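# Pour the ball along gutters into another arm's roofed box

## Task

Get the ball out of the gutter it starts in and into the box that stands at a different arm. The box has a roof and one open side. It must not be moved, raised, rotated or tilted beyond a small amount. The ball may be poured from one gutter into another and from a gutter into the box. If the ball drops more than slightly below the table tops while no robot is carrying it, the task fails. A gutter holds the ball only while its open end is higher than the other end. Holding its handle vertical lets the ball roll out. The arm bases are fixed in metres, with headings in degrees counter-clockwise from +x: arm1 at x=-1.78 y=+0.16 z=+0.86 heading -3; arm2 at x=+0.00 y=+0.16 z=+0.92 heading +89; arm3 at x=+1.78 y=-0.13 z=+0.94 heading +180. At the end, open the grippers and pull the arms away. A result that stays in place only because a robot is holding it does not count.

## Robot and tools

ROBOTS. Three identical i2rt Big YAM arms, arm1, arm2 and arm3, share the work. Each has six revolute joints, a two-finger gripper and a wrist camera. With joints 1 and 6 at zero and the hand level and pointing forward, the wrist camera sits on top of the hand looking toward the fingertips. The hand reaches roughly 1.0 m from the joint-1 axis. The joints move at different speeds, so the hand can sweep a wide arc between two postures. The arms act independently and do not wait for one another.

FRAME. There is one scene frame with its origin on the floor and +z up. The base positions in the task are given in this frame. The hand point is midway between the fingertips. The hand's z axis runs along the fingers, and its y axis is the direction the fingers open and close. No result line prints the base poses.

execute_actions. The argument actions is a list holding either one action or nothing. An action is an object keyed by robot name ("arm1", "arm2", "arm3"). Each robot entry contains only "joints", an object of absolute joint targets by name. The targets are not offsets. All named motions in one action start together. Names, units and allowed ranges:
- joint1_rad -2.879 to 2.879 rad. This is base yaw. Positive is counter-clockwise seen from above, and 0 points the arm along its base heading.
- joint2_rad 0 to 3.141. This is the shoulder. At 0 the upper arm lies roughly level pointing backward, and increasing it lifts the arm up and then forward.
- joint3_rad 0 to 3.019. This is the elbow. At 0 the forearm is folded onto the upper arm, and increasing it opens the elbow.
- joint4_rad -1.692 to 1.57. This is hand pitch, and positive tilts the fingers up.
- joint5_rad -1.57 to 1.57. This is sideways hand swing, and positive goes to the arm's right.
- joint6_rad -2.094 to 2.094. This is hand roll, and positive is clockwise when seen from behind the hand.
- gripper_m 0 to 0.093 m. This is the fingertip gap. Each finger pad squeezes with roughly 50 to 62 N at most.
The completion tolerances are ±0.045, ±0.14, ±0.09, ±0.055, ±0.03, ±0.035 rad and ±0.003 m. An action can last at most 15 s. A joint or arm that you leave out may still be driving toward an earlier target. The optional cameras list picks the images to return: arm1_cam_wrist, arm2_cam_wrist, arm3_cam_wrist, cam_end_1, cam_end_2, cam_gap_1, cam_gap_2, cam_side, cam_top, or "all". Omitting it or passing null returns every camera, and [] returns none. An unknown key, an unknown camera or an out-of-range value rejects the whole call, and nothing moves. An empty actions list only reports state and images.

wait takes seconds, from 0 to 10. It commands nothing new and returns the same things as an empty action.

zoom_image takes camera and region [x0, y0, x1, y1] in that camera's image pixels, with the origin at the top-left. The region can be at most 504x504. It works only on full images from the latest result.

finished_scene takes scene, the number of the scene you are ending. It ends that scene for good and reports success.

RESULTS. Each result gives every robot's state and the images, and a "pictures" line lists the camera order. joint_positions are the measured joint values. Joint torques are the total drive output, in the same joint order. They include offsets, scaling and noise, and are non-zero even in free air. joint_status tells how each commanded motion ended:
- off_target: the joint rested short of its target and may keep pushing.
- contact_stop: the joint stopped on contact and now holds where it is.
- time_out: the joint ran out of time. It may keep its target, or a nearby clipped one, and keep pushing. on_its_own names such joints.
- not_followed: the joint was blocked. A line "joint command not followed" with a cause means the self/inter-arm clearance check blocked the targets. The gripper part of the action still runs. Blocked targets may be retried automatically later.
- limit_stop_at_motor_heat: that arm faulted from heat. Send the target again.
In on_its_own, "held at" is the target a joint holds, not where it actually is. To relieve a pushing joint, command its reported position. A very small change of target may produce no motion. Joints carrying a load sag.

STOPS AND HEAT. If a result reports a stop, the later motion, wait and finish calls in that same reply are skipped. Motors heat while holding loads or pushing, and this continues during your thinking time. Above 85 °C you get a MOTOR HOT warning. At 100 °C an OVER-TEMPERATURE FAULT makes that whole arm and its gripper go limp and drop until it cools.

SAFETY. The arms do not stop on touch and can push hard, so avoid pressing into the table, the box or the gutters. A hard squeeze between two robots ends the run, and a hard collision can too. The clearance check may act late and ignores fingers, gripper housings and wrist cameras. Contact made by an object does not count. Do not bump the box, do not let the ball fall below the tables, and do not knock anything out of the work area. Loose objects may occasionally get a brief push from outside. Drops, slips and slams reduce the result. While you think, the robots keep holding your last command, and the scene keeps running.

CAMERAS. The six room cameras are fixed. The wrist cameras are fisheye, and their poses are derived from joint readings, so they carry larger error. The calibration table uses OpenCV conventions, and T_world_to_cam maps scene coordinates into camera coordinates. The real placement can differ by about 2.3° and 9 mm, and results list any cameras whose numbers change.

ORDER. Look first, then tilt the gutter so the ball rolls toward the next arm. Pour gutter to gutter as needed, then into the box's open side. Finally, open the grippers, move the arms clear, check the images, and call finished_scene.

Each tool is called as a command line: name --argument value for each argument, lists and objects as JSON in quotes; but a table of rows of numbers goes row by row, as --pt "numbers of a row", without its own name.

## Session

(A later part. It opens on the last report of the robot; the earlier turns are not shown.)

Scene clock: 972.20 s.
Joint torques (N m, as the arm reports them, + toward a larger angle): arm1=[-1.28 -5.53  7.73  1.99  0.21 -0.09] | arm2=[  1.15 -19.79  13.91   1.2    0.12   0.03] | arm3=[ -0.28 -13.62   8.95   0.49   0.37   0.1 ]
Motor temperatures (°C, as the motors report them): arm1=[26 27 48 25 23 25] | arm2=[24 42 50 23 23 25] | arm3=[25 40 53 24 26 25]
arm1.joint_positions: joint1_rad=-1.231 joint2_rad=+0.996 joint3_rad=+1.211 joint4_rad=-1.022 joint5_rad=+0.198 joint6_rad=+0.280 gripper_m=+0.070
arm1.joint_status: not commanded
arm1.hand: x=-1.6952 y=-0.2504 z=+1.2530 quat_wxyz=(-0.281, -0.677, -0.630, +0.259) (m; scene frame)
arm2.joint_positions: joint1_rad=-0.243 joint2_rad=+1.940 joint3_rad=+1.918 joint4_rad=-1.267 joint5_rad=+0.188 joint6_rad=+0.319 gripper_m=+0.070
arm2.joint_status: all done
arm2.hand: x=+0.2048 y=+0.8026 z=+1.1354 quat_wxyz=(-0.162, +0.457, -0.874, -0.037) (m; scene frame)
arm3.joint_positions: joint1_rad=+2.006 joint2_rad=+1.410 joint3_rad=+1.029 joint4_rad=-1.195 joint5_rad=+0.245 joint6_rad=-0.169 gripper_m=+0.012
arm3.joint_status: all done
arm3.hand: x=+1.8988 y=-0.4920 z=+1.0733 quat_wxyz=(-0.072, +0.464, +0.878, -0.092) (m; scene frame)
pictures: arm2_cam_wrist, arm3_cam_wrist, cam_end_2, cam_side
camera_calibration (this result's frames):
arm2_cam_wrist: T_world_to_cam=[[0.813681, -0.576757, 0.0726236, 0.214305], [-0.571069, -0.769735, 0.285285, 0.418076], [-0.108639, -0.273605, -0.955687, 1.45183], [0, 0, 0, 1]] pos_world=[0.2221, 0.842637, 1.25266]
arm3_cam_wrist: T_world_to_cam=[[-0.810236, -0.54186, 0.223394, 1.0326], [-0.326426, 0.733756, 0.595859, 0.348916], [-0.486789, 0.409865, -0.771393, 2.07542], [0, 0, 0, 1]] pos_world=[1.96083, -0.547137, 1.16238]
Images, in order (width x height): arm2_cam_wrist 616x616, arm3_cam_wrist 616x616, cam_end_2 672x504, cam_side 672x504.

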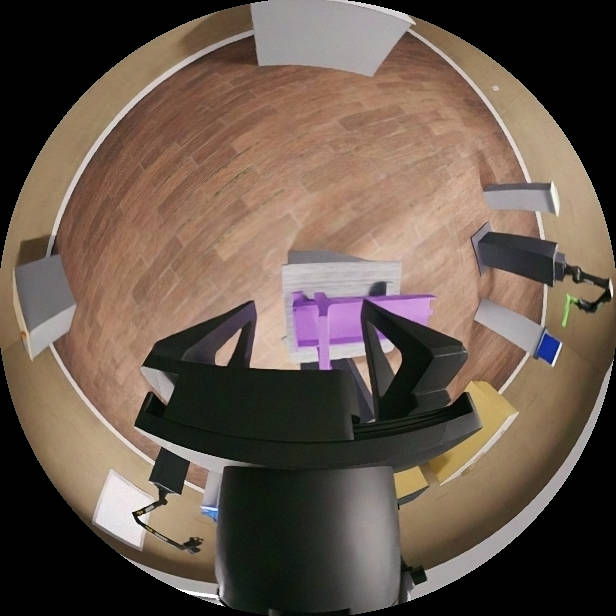

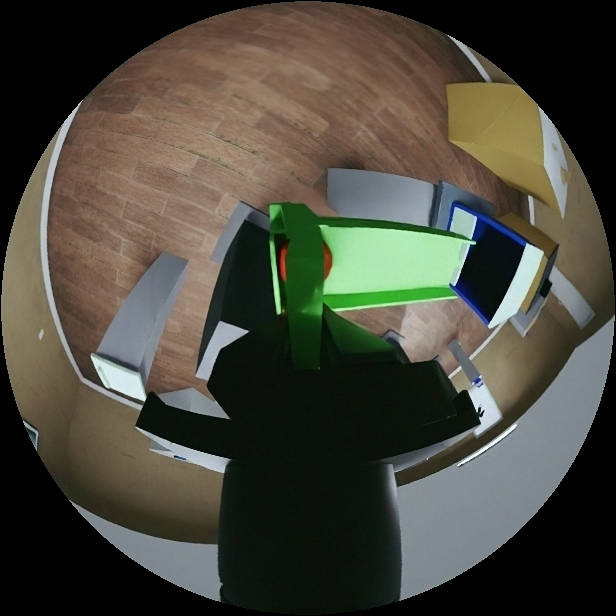

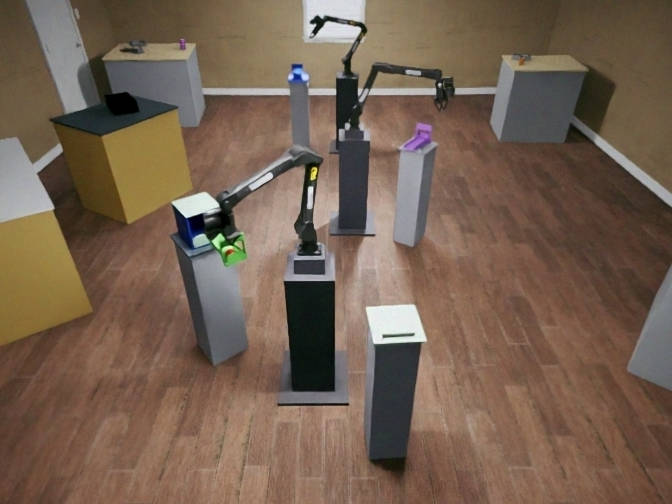

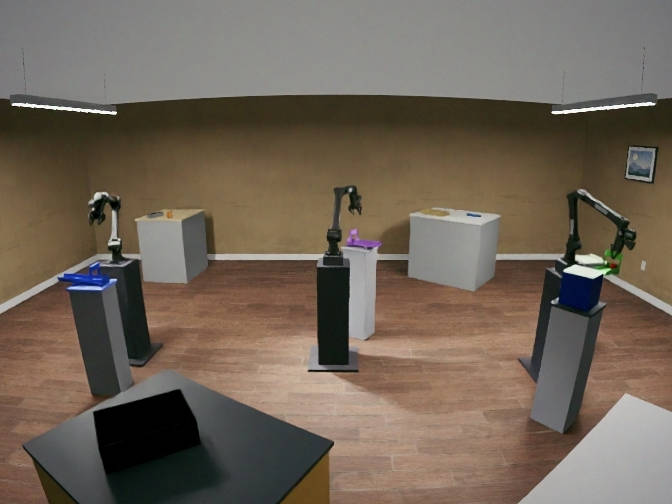

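execute_actions --actions '[{"arm3":{"joints":{"joint1_rad":1.756,"joint2_rad":1.42,"joint3_rad":1.125,"joint4_rad":-1.122,"joint5_rad":0.21,"joint6_rad":-0.425}},"arm2":{"joints":{"joint2_rad":1.0,"joint3_rad":1.2,"joint4_rad":-1.0}}}]' --cameras '["arm3_cam_wrist","cam_end_2","cam_side","cam_top"]'

zoom_image --camera "arm3_cam_wrist" --region '[400, 160, 580, 340]'

Scene clock: 1079.30 s.
Joint torques (N m, as the arm reports them, + toward a larger angle): arm1=[-1.04 -5.55  7.73  1.98  0.21 -0.08] | arm2=[ 1.14 -4.76 11.41  2.44  0.08  0.01] | arm3=[  1.26 -11.64  11.37   0.7    0.29  -0.04]
Motor temperatures (°C, as the motors report them): arm1=[26 26 47 25 23 25] | arm2=[24 42 53 23 23 25] | arm3=[25 38 52 24 26 25]
arm1.joint_positions: joint1_rad=-1.231 joint2_rad=+0.996 joint3_rad=+1.211 joint4_rad=-1.022 joint5_rad=+0.198 joint6_rad=+0.280 gripper_m=+0.070
arm1.joint_status: not commanded
arm1.hand: x=-1.6952 y=-0.2504 z=+1.2530 quat_wxyz=(-0.281, -0.677, -0.630, +0.259) (m; scene frame)
arm2.joint_positions: joint1_rad=-0.243 joint2_rad=+0.989 joint3_rad=+1.201 joint4_rad=-1.020 joint5_rad=+0.188 joint6_rad=+0.319 gripper_m=+0.070
arm2.joint_status: all done
arm2.hand: x=+0.1381 y=+0.5523 z=+1.3081 quat_wxyz=(-0.317, +0.409, -0.830, -0.209) (m; scene frame)
arm3.joint_positions: joint1_rad=+1.748 joint2_rad=+1.419 joint3_rad=+1.072 joint4_rad=-1.130 joint5_rad=+0.208 joint6_rad=-0.413 gripper_m=+0.012
arm3.joint_status: all done
arm3.hand: x=+1.8133 y=-0.5412 z=+1.0838 quat_wxyz=(-0.048, +0.475, +0.873, -0.097) (m; scene frame)
pictures: arm3_cam_wrist, cam_end_2, cam_side, cam_top
camera_calibration (this result's frames):
arm3_cam_wrist: T_world_to_cam=[[-0.828862, -0.518803, 0.209358, 0.995731], [-0.33427, 0.759333, 0.558281, 0.419622], [-0.44861, 0.392756, -0.802802, 2.0177], [0, 0, 0, 1]] pos_world=[1.87075, -0.594506, 1.17708]
Images, in order (width x height): arm3_cam_wrist 616x616, cam_end_2 672x504, cam_side 672x504, cam_top 672x504.

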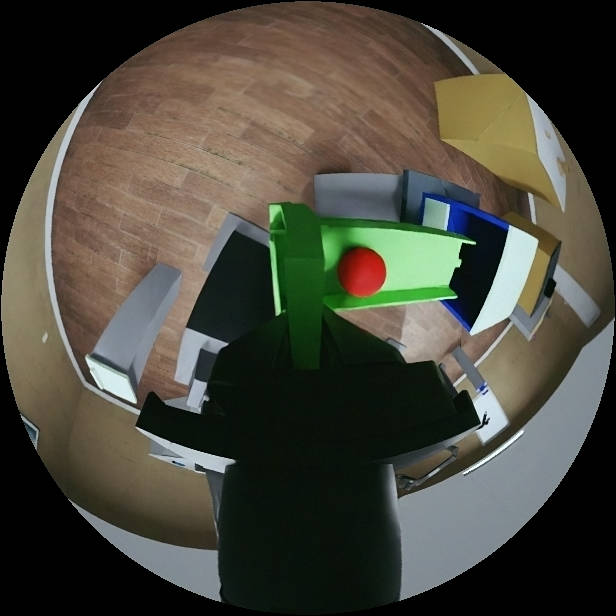

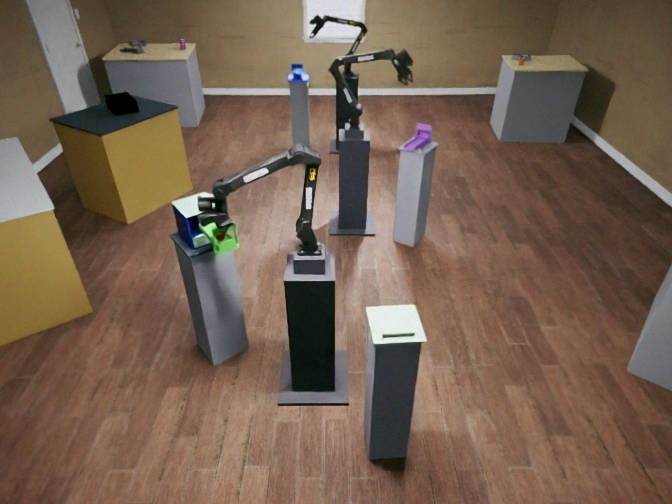

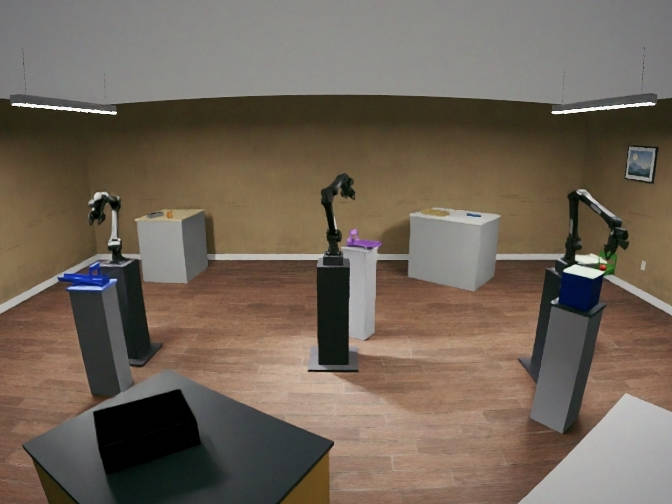

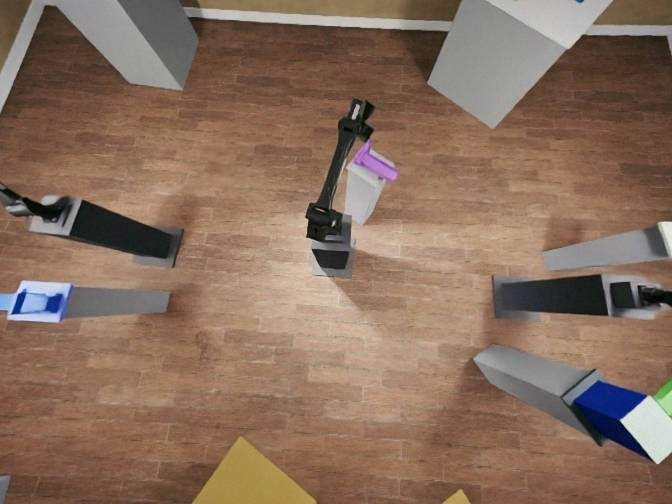

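Region (400, 160, 580, 340) of arm3_cam_wrist's 616x616 image, scaled by 2.800, with more detail than that image has.

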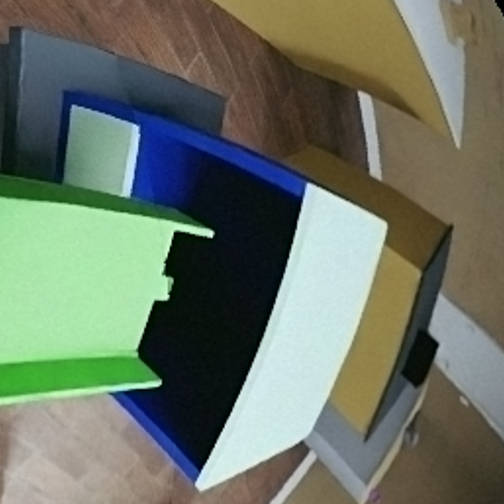

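execute_actions --actions '[]' --cameras '["arm3_cam_wrist","cam_end_2"]'

Scene clock: 1085.83 s.
Joint torques (N m, as the arm reports them, + toward a larger angle): arm1=[-1.21 -5.62  7.71  1.96  0.2  -0.09] | arm2=[ 1.21 -4.61 11.5   2.44  0.08  0.02] | arm3=[  1.17 -11.47  11.52   0.69   0.26  -0.09]
Motor temperatures (°C, as the motors report them): arm1=[26 26 47 25 23 25] | arm2=[24 40 52 24 23 25] | arm3=[25 38 54 24 26 25]
arm1.joint_positions: joint1_rad=-1.231 joint2_rad=+0.996 joint3_rad=+1.211 joint4_rad=-1.022 joint5_rad=+0.198 joint6_rad=+0.280 gripper_m=+0.070
arm1.joint_status: not commanded
arm1.hand: x=-1.6952 y=-0.2504 z=+1.2530 quat_wxyz=(-0.281, -0.677, -0.630, +0.259) (m; scene frame)
arm2.joint_positions: joint1_rad=-0.243 joint2_rad=+0.989 joint3_rad=+1.201 joint4_rad=-1.020 joint5_rad=+0.188 joint6_rad=+0.319 gripper_m=+0.070
arm2.joint_status: all done
arm2.hand: x=+0.1381 y=+0.5523 z=+1.3081 quat_wxyz=(-0.317, +0.409, -0.830, -0.209) (m; scene frame)
arm3.joint_positions: joint1_rad=+1.748 joint2_rad=+1.419 joint3_rad=+1.072 joint4_rad=-1.130 joint5_rad=+0.207 joint6_rad=-0.413 gripper_m=+0.012
arm3.joint_status: all done
arm3.hand: x=+1.8134 y=-0.5412 z=+1.0838 quat_wxyz=(-0.048, +0.475, +0.873, -0.096) (m; scene frame)
pictures: arm3_cam_wrist, cam_end_2
camera_calibration (this result's frames):
arm3_cam_wrist: T_world_to_cam=[[-0.828719, -0.519169, 0.209019, 0.995701], [-0.334763, 0.759123, 0.558271, 0.420434], [-0.448508, 0.392678, -0.802898, 2.01759], [0, 0, 0, 1]] pos_world=[1.8708, -0.594485, 1.17708]
Images, in order (width x height): arm3_cam_wrist 616x616, cam_end_2 672x504.

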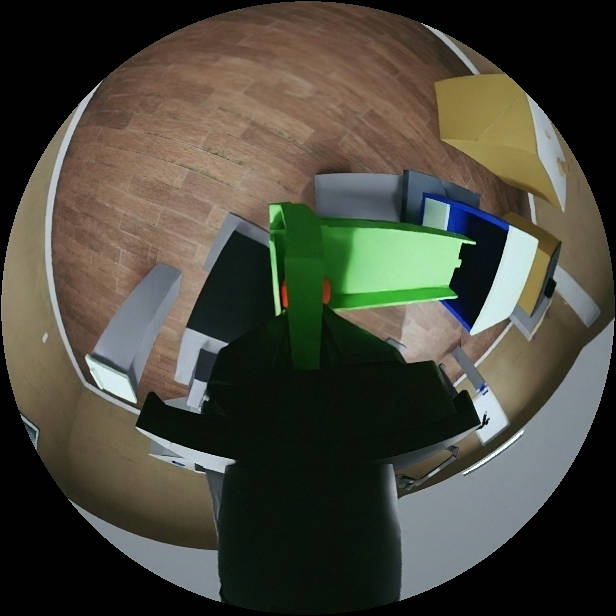

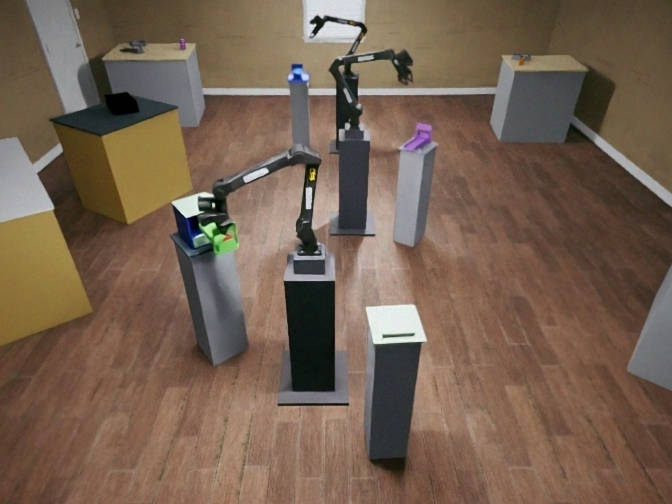

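execute_actions --actions '[{"arm3":{"joints":{"joint1_rad":1.672,"joint2_rad":1.485,"joint3_rad":1.24,"joint4_rad":-1.18,"joint5_rad":0.2,"joint6_rad":-0.455}}}]' --cameras '["arm3_cam_wrist","cam_end_2"]'

zoom_image --camera "arm3_cam_wrist" --region '[400, 160, 580, 340]'

Scene clock: 1145.30 s.
Joint torques (N m, as the arm reports them, + toward a larger angle): arm1=[-1.17 -5.63  7.76  1.97  0.21 -0.08] | arm2=[ 1.19 -4.66 11.48  2.44  0.07  0.01] | arm3=[ -0.21 -13.24  11.46   0.09   0.3   -0.05]
Motor temperatures (°C, as the motors report them): arm1=[26 26 47 25 23 25] | arm2=[24 36 50 24 23 25] | arm3=[25 37 58 24 26 25]
arm1.joint_positions: joint1_rad=-1.231 joint2_rad=+0.996 joint3_rad=+1.211 joint4_rad=-1.022 joint5_rad=+0.198 joint6_rad=+0.280 gripper_m=+0.070
arm1.joint_status: not commanded
arm1.hand: x=-1.6952 y=-0.2504 z=+1.2530 quat_wxyz=(-0.281, -0.677, -0.630, +0.259) (m; scene frame)
arm2.joint_positions: joint1_rad=-0.243 joint2_rad=+0.989 joint3_rad=+1.201 joint4_rad=-1.020 joint5_rad=+0.188 joint6_rad=+0.319 gripper_m=+0.070
arm2.joint_status: not commanded
arm2.hand: x=+0.1381 y=+0.5523 z=+1.3081 quat_wxyz=(-0.317, +0.409, -0.830, -0.209) (m; scene frame)
arm3.joint_positions: joint1_rad=+1.672 joint2_rad=+1.494 joint3_rad=+1.183 joint4_rad=-1.172 joint5_rad=+0.196 joint6_rad=-0.443 gripper_m=+0.012
arm3.joint_status: all done
arm3.hand: x=+1.7864 y=-0.5743 z=+1.0942 quat_wxyz=(-0.050, +0.495, +0.863, -0.088) (m; scene frame)
pictures: arm3_cam_wrist, cam_end_2
camera_calibration (this result's frames):
arm3_cam_wrist: T_world_to_cam=[[-0.853136, -0.482964, 0.197242, 1.03131], [-0.303119, 0.76662, 0.56605, 0.370006], [-0.424592, 0.42313, -0.800427, 1.9989], [0, 0, 0, 1]] pos_world=[1.84072, -0.631363, 1.18711]
Images, in order (width x height): arm3_cam_wrist 616x616, cam_end_2 672x504.

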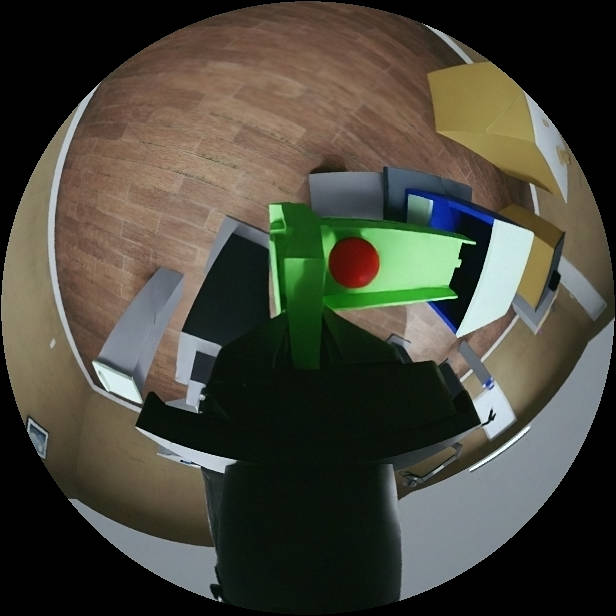

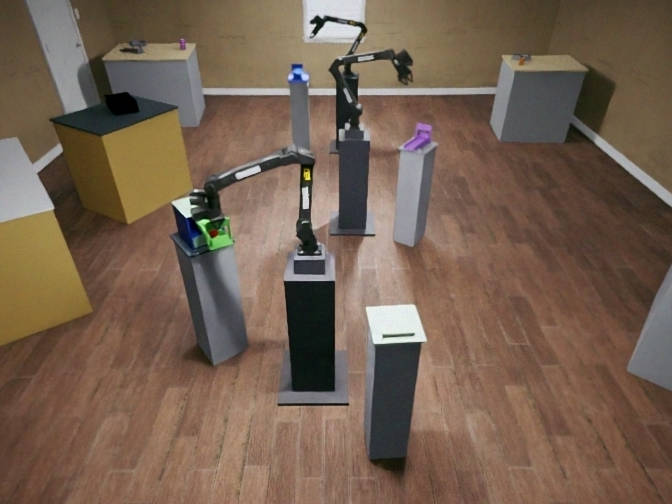

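Region (400, 160, 580, 340) of arm3_cam_wrist's 616x616 image, scaled by 2.800, with more detail than that image has.

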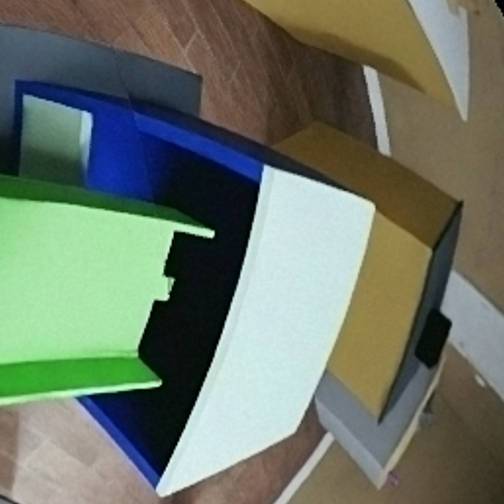

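execute_actions --actions '[{"arm3":{"joints":{"joint1_rad":1.585,"joint2_rad":1.565,"joint3_rad":1.375,"joint4_rad":-1.225,"joint5_rad":0.195,"joint6_rad":-0.49}}}]' --cameras '["arm3_cam_wrist","cam_end_2"]'

zoom_image --camera "arm3_cam_wrist" --region '[300, 140, 580, 400]'

Scene clock: 1155.20 s.
Joint torques (N m, as the arm reports them, + toward a larger angle): arm1=[-1.14 -5.52  7.74  1.99  0.21 -0.08] | arm2=[ 1.21 -4.61 11.51  2.45  0.08  0.01] | arm3=[  0.99 -16.52  11.98   0.4    0.22  -0.03]
Motor temperatures (°C, as the motors report them): arm1=[26 26 47 25 23 25] | arm2=[24 36 50 24 23 25] | arm3=[25 37 58 24 26 25]
arm1.joint_positions: joint1_rad=-1.231 joint2_rad=+0.996 joint3_rad=+1.211 joint4_rad=-1.022 joint5_rad=+0.198 joint6_rad=+0.280 gripper_m=+0.070
arm1.joint_status: not commanded
arm1.hand: x=-1.6952 y=-0.2504 z=+1.2530 quat_wxyz=(-0.281, -0.677, -0.630, +0.259) (m; scene frame)
arm2.joint_positions: joint1_rad=-0.243 joint2_rad=+0.989 joint3_rad=+1.201 joint4_rad=-1.020 joint5_rad=+0.188 joint6_rad=+0.319 gripper_m=+0.070
arm2.joint_status: not commanded
arm2.hand: x=+0.1381 y=+0.5523 z=+1.3081 quat_wxyz=(-0.317, +0.409, -0.830, -0.209) (m; scene frame)
arm3.joint_positions: joint1_rad=+1.582 joint2_rad=+1.574 joint3_rad=+1.317 joint4_rad=-1.219 joint5_rad=+0.192 joint6_rad=-0.478 gripper_m=+0.012
arm3.joint_status: all done
arm3.hand: x=+1.7471 y=-0.6112 z=+1.1090 quat_wxyz=(-0.052, +0.519, +0.849, -0.086) (m; scene frame)
pictures: arm3_cam_wrist, cam_end_2
camera_calibration (this result's frames):
arm3_cam_wrist: T_world_to_cam=[[-0.878855, -0.435214, 0.195456, 1.05308], [-0.26127, 0.781836, 0.566101, 0.314114], [-0.399189, 0.446454, -0.800829, 1.97998], [0, 0, 0, 1]] pos_world=[1.79796, -0.671241, 1.20198]
Images, in order (width x height): arm3_cam_wrist 616x616, cam_end_2 672x504.

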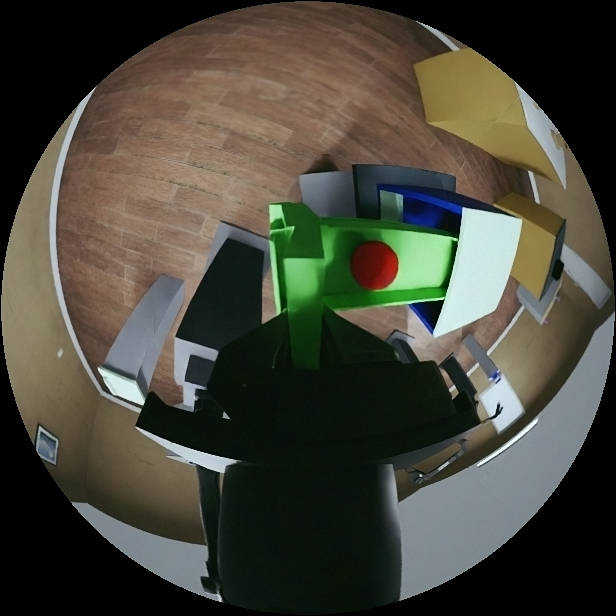

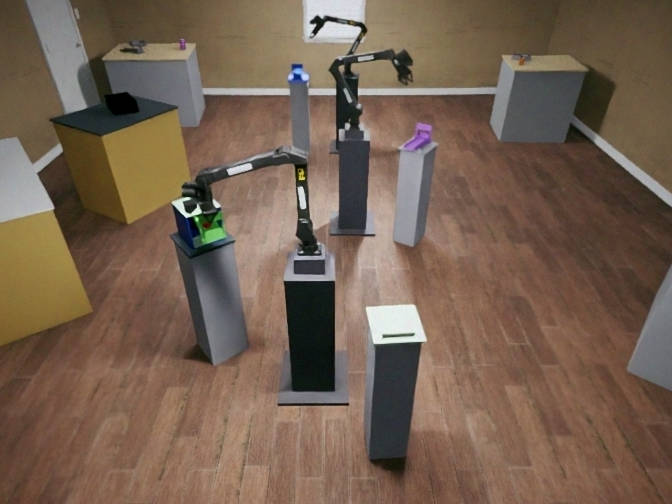

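Region (300, 140, 580, 400) of arm3_cam_wrist's 616x616 image, scaled by 1.800, with more detail than that image has; it fills the top 468 rows of this view, and the rest is white.

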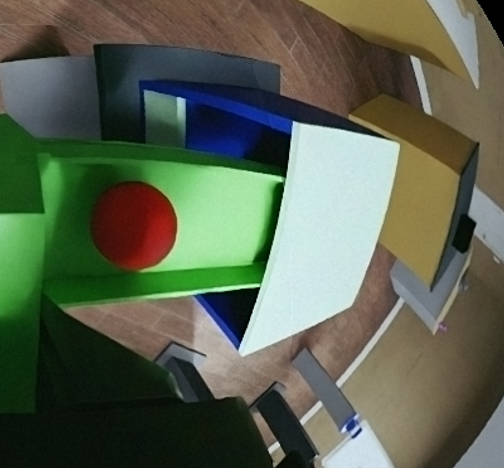

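Gutter end is under the roof. Pour now.

execute_actions --actions '[{"arm3":{"joints":{"joint5_rad":0.02}}}]' --cameras '["arm3_cam_wrist","cam_end_2"]'

execute_actions --actions '[]' --cameras '["arm3_cam_wrist","cam_end_2"]'

Scene clock: 1159.63 s.
Joint torques (N m, as the arm reports them, + toward a larger angle): arm1=[-1.25 -5.53  7.77  1.95  0.21 -0.09] | arm2=[ 1.2  -4.71 11.5   2.43  0.08  0.01] | arm3=[  1.28 -15.75  11.81   0.46  -0.08  -0.02]
Motor temperatures (°C, as the motors report them): arm1=[26 26 47 25 23 25] | arm2=[24 36 50 24 23 25] | arm3=[25 37 59 24 26 25]
arm1.joint_positions: joint1_rad=-1.231 joint2_rad=+0.996 joint3_rad=+1.211 joint4_rad=-1.022 joint5_rad=+0.198 joint6_rad=+0.280 gripper_m=+0.070
arm1.joint_status: not commanded
arm1.hand: x=-1.6952 y=-0.2504 z=+1.2530 quat_wxyz=(-0.281, -0.677, -0.630, +0.259) (m; scene frame)
arm2.joint_positions: joint1_rad=-0.243 joint2_rad=+0.989 joint3_rad=+1.201 joint4_rad=-1.020 joint5_rad=+0.188 joint6_rad=+0.319 gripper_m=+0.070
arm2.joint_status: not commanded
arm2.hand: x=+0.1381 y=+0.5523 z=+1.3081 quat_wxyz=(-0.317, +0.409, -0.830, -0.209) (m; scene frame)
arm3.joint_positions: joint1_rad=+1.582 joint2_rad=+1.574 joint3_rad=+1.317 joint4_rad=-1.219 joint5_rad=+0.021 joint6_rad=-0.480 gripper_m=+0.012
arm3.joint_status: all done
arm3.hand: x=+1.7762 y=-0.6114 z=+1.1063 quat_wxyz=(+0.021, +0.517, +0.855, -0.042) (m; scene frame)
pictures: arm3_cam_wrist, cam_end_2
camera_calibration (this result's frames):
arm3_cam_wrist: T_world_to_cam=[[-0.891375, -0.451065, 0.0446156, 1.25859], [-0.366891, 0.775809, 0.513333, 0.565684], [-0.26616, 0.441203, -0.857029, 1.81218], [0, 0, 0, 1]] pos_world=[1.81175, -0.670696, 1.20655]
Images, in order (width x height): arm3_cam_wrist 616x616, cam_end_2 672x504.

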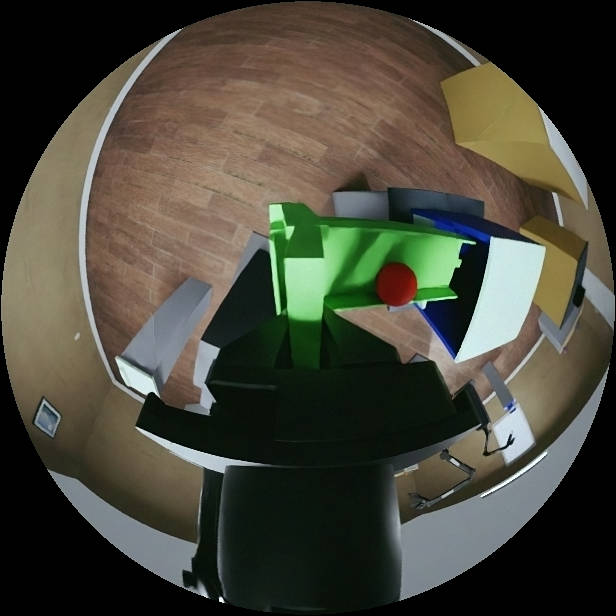

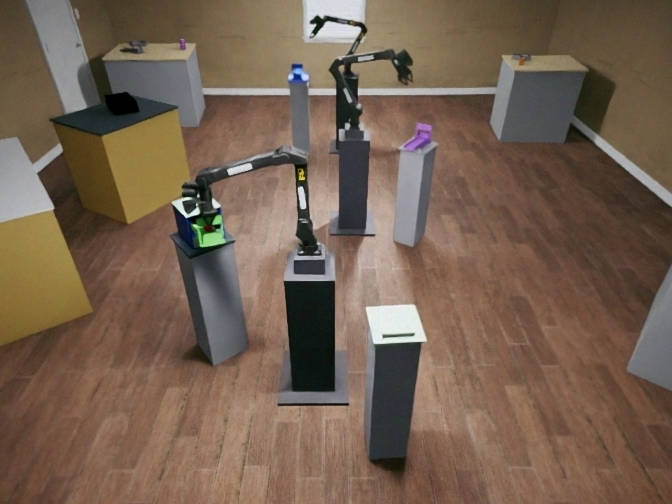

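Scene clock: 1159.63 s.
Joint torques (N m, as the arm reports them, + toward a larger angle): arm1=[-1.25 -5.53  7.77  1.95  0.21 -0.09] | arm2=[ 1.2  -4.71 11.5   2.43  0.08  0.01] | arm3=[  1.28 -15.75  11.81   0.46  -0.08  -0.02]
Motor temperatures (°C, as the motors report them): arm1=[26 26 47 25 23 25] | arm2=[24 36 50 24 23 25] | arm3=[25 37 59 24 26 25]
arm1.joint_positions: joint1_rad=-1.231 joint2_rad=+0.996 joint3_rad=+1.211 joint4_rad=-1.022 joint5_rad=+0.198 joint6_rad=+0.280 gripper_m=+0.070
arm1.joint_status: not commanded
arm1.hand: x=-1.6952 y=-0.2504 z=+1.2530 quat_wxyz=(-0.281, -0.677, -0.630, +0.259) (m; scene frame)
arm2.joint_positions: joint1_rad=-0.243 joint2_rad=+0.989 joint3_rad=+1.201 joint4_rad=-1.020 joint5_rad=+0.188 joint6_rad=+0.319 gripper_m=+0.070
arm2.joint_status: not commanded
arm2.hand: x=+0.1381 y=+0.5523 z=+1.3081 quat_wxyz=(-0.317, +0.409, -0.830, -0.209) (m; scene frame)
arm3.joint_positions: joint1_rad=+1.582 joint2_rad=+1.574 joint3_rad=+1.317 joint4_rad=-1.219 joint5_rad=+0.021 joint6_rad=-0.480 gripper_m=+0.012
arm3.joint_status: all done
arm3.hand: x=+1.7762 y=-0.6114 z=+1.1063 quat_wxyz=(+0.021, +0.517, +0.855, -0.042) (m; scene frame)
pictures: arm3_cam_wrist, cam_end_2
camera_calibration (this result's frames):
arm3_cam_wrist: T_world_to_cam=[[-0.891375, -0.451065, 0.0446156, 1.25859], [-0.366891, 0.775809, 0.513333, 0.565684], [-0.26616, 0.441203, -0.857029, 1.81218], [0, 0, 0, 1]] pos_world=[1.81175, -0.670696, 1.20655]
Images, in order (width x height): arm3_cam_wrist 616x616, cam_end_2 672x504.

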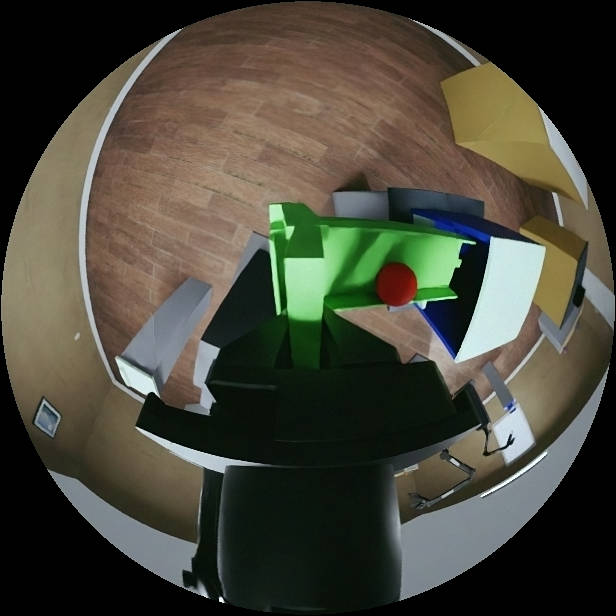

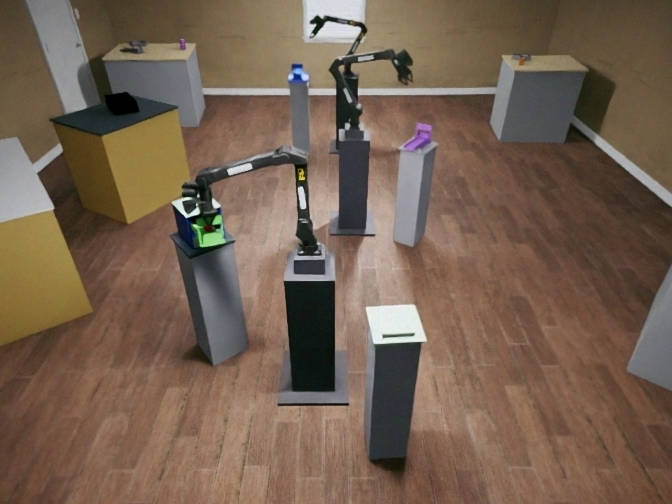

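wait --seconds 1.5

Scene clock: 1163.33 s.
Joint torques (N m, as the arm reports them, + toward a larger angle): arm1=[-1.22 -5.52  7.77  1.96  0.21 -0.09] | arm2=[ 1.21 -4.64 11.5   2.45  0.07  0.02] | arm3=[  0.31 -15.65  11.9   -0.05   0.04  -0.05]
Motor temperatures (°C, as the motors report them): arm1=[26 25 47 25 23 25] | arm2=[24 36 50 24 23 25] | arm3=[25 37 59 24 26 25]
arm1.joint_positions: joint1_rad=-1.231 joint2_rad=+0.996 joint3_rad=+1.211 joint4_rad=-1.022 joint5_rad=+0.198 joint6_rad=+0.280 gripper_m=+0.070
arm1.joint_status: not commanded
arm1.hand: x=-1.6952 y=-0.2504 z=+1.2530 quat_wxyz=(-0.281, -0.677, -0.630, +0.259) (m; scene frame)
arm2.joint_positions: joint1_rad=-0.243 joint2_rad=+0.989 joint3_rad=+1.201 joint4_rad=-1.020 joint5_rad=+0.188 joint6_rad=+0.319 gripper_m=+0.070
arm2.joint_status: not commanded
arm2.hand: x=+0.1381 y=+0.5523 z=+1.3081 quat_wxyz=(-0.317, +0.409, -0.830, -0.209) (m; scene frame)
arm3.joint_positions: joint1_rad=+1.582 joint2_rad=+1.574 joint3_rad=+1.317 joint4_rad=-1.219 joint5_rad=+0.019 joint6_rad=-0.480 gripper_m=+0.012
arm3.joint_status: all done
arm3.hand: x=+1.7765 y=-0.6114 z=+1.1063 quat_wxyz=(+0.021, +0.517, +0.855, -0.042) (m; scene frame)
wait: 1.50 s; at rest from the start
pictures: arm1_cam_wrist, arm2_cam_wrist, arm3_cam_wrist, cam_end_1, cam_end_2, cam_gap_1, cam_gap_2, cam_side, cam_top
camera_calibration (this result's frames):
arm1_cam_wrist: T_world_to_cam=[[-0.997631, 0.0526085, -0.0443216, -1.62435], [0.0593894, 0.983821, -0.169024, 0.565734], [0.0347124, -0.171256, -0.984615, 1.37837], [0, 0, 0, 1]] pos_world=[-1.70195, -0.235073, 1.38079]
arm2_cam_wrist: T_world_to_cam=[[0.81493, -0.571471, -0.0964822, 0.329696], [-0.57938, -0.799178, -0.160102, 0.738068], [0.0143871, 0.186372, -0.982374, 1.30506], [0, 0, 0, 1]] pos_world=[0.140167, 0.535033, 1.43204]
arm3_cam_wrist: T_world_to_cam=[[-0.891378, -0.451192, 0.0432588, 1.26025], [-0.367781, 0.775754, 0.512779, 0.56794], [-0.26492, 0.44117, -0.85743, 1.81047], [0, 0, 0, 1]] pos_world=[1.81187, -0.670691, 1.20661]
Images, in order (width x height): arm1_cam_wrist 616x616, arm2_cam_wrist 616x616, arm3_cam_wrist 616x616, cam_end_1 672x504, cam_end_2 672x504, cam_gap_1 672x504, cam_gap_2 672x504, cam_side 672x504, cam_top 672x504.

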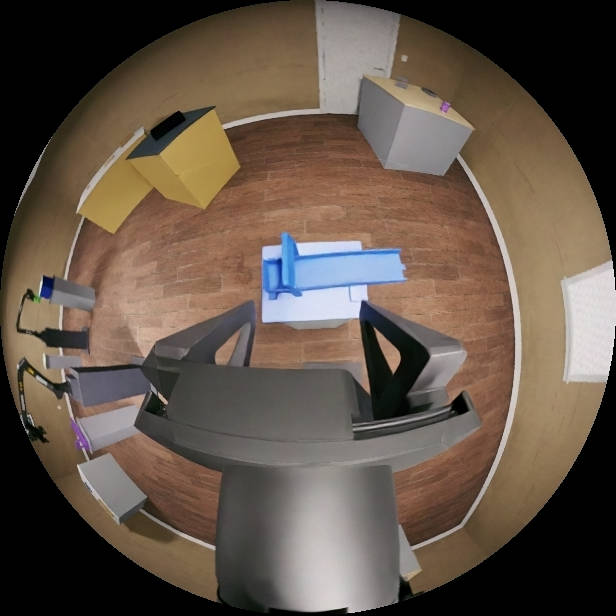

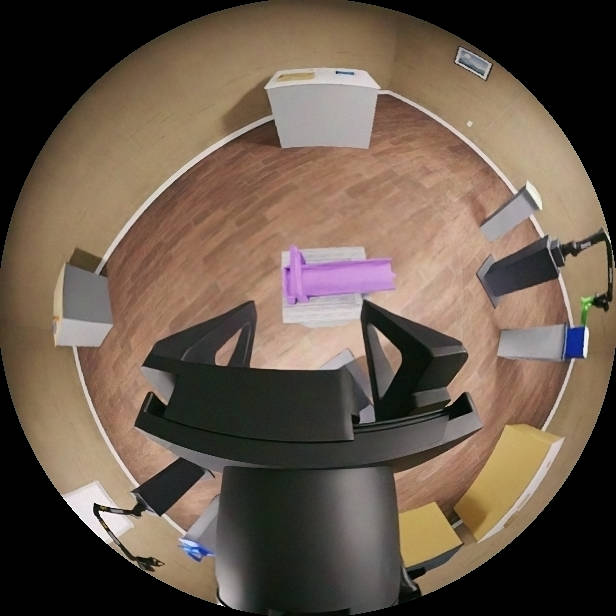

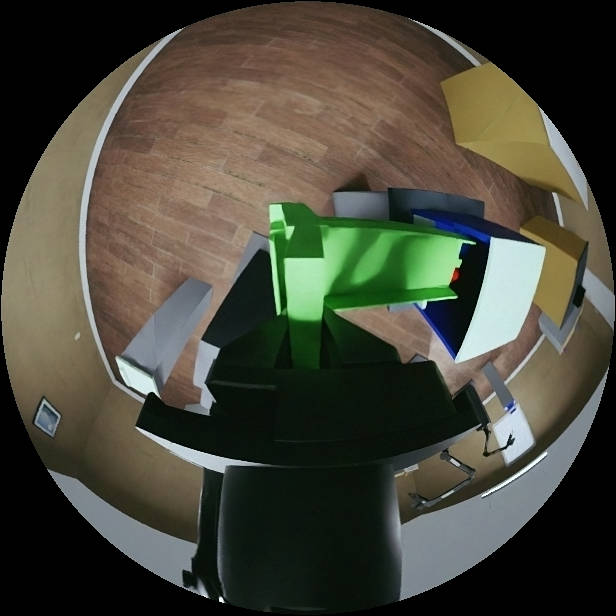

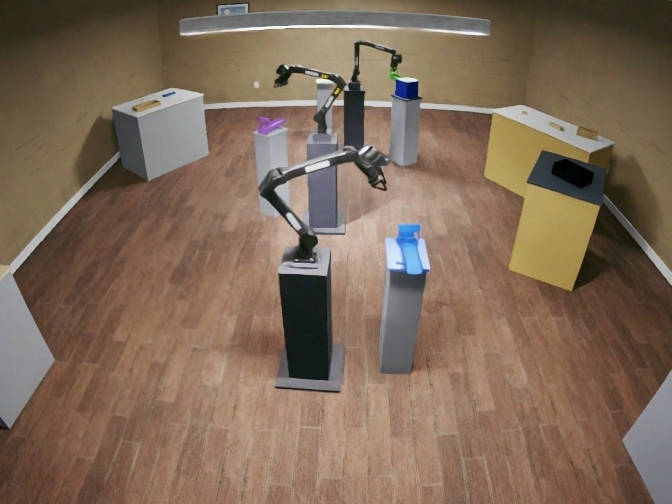

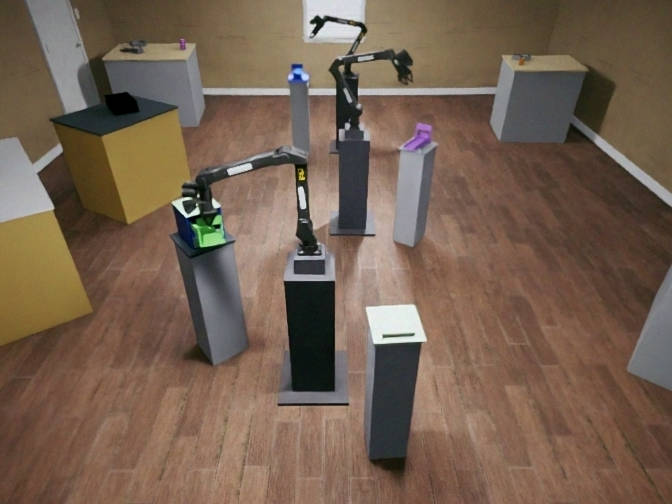

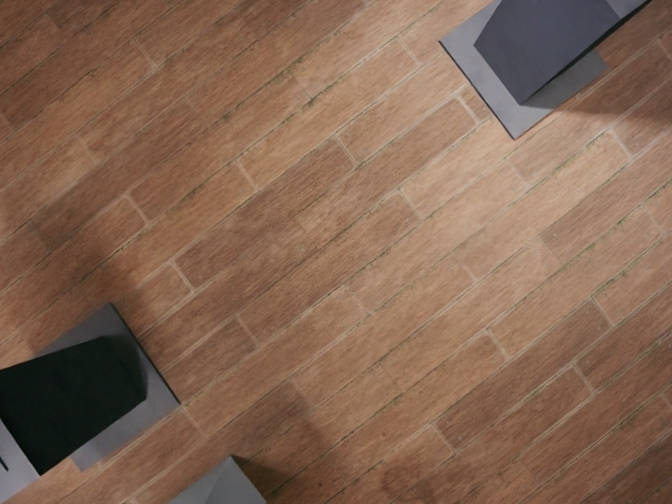

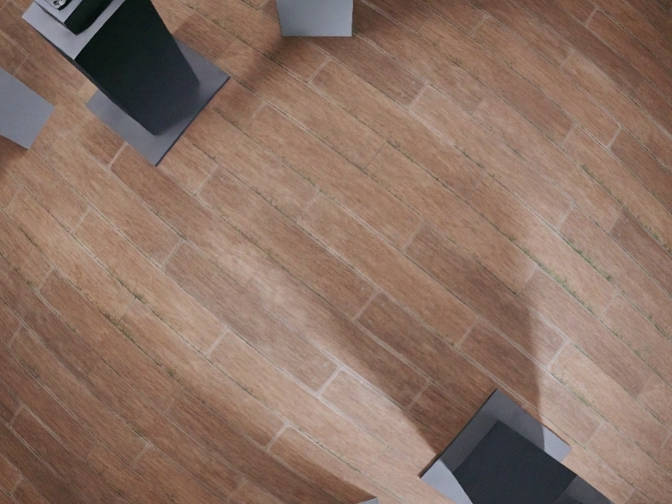

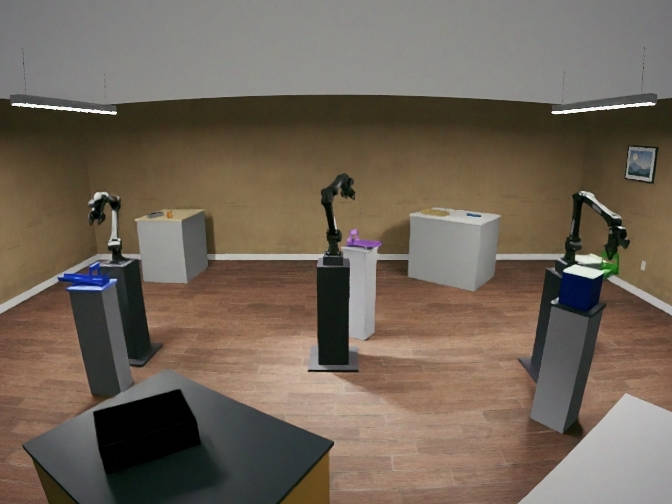

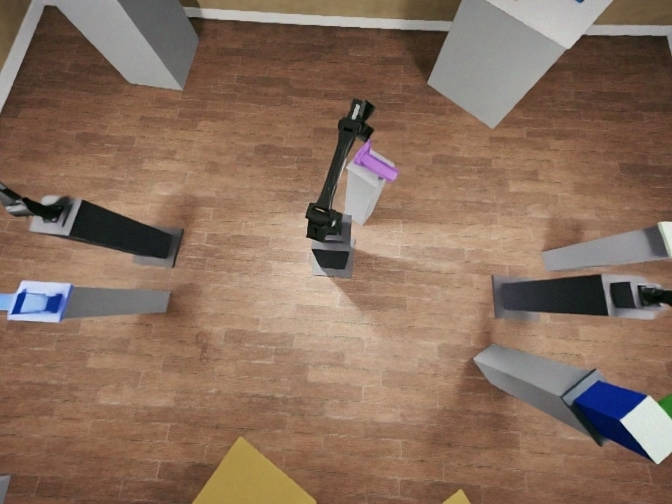

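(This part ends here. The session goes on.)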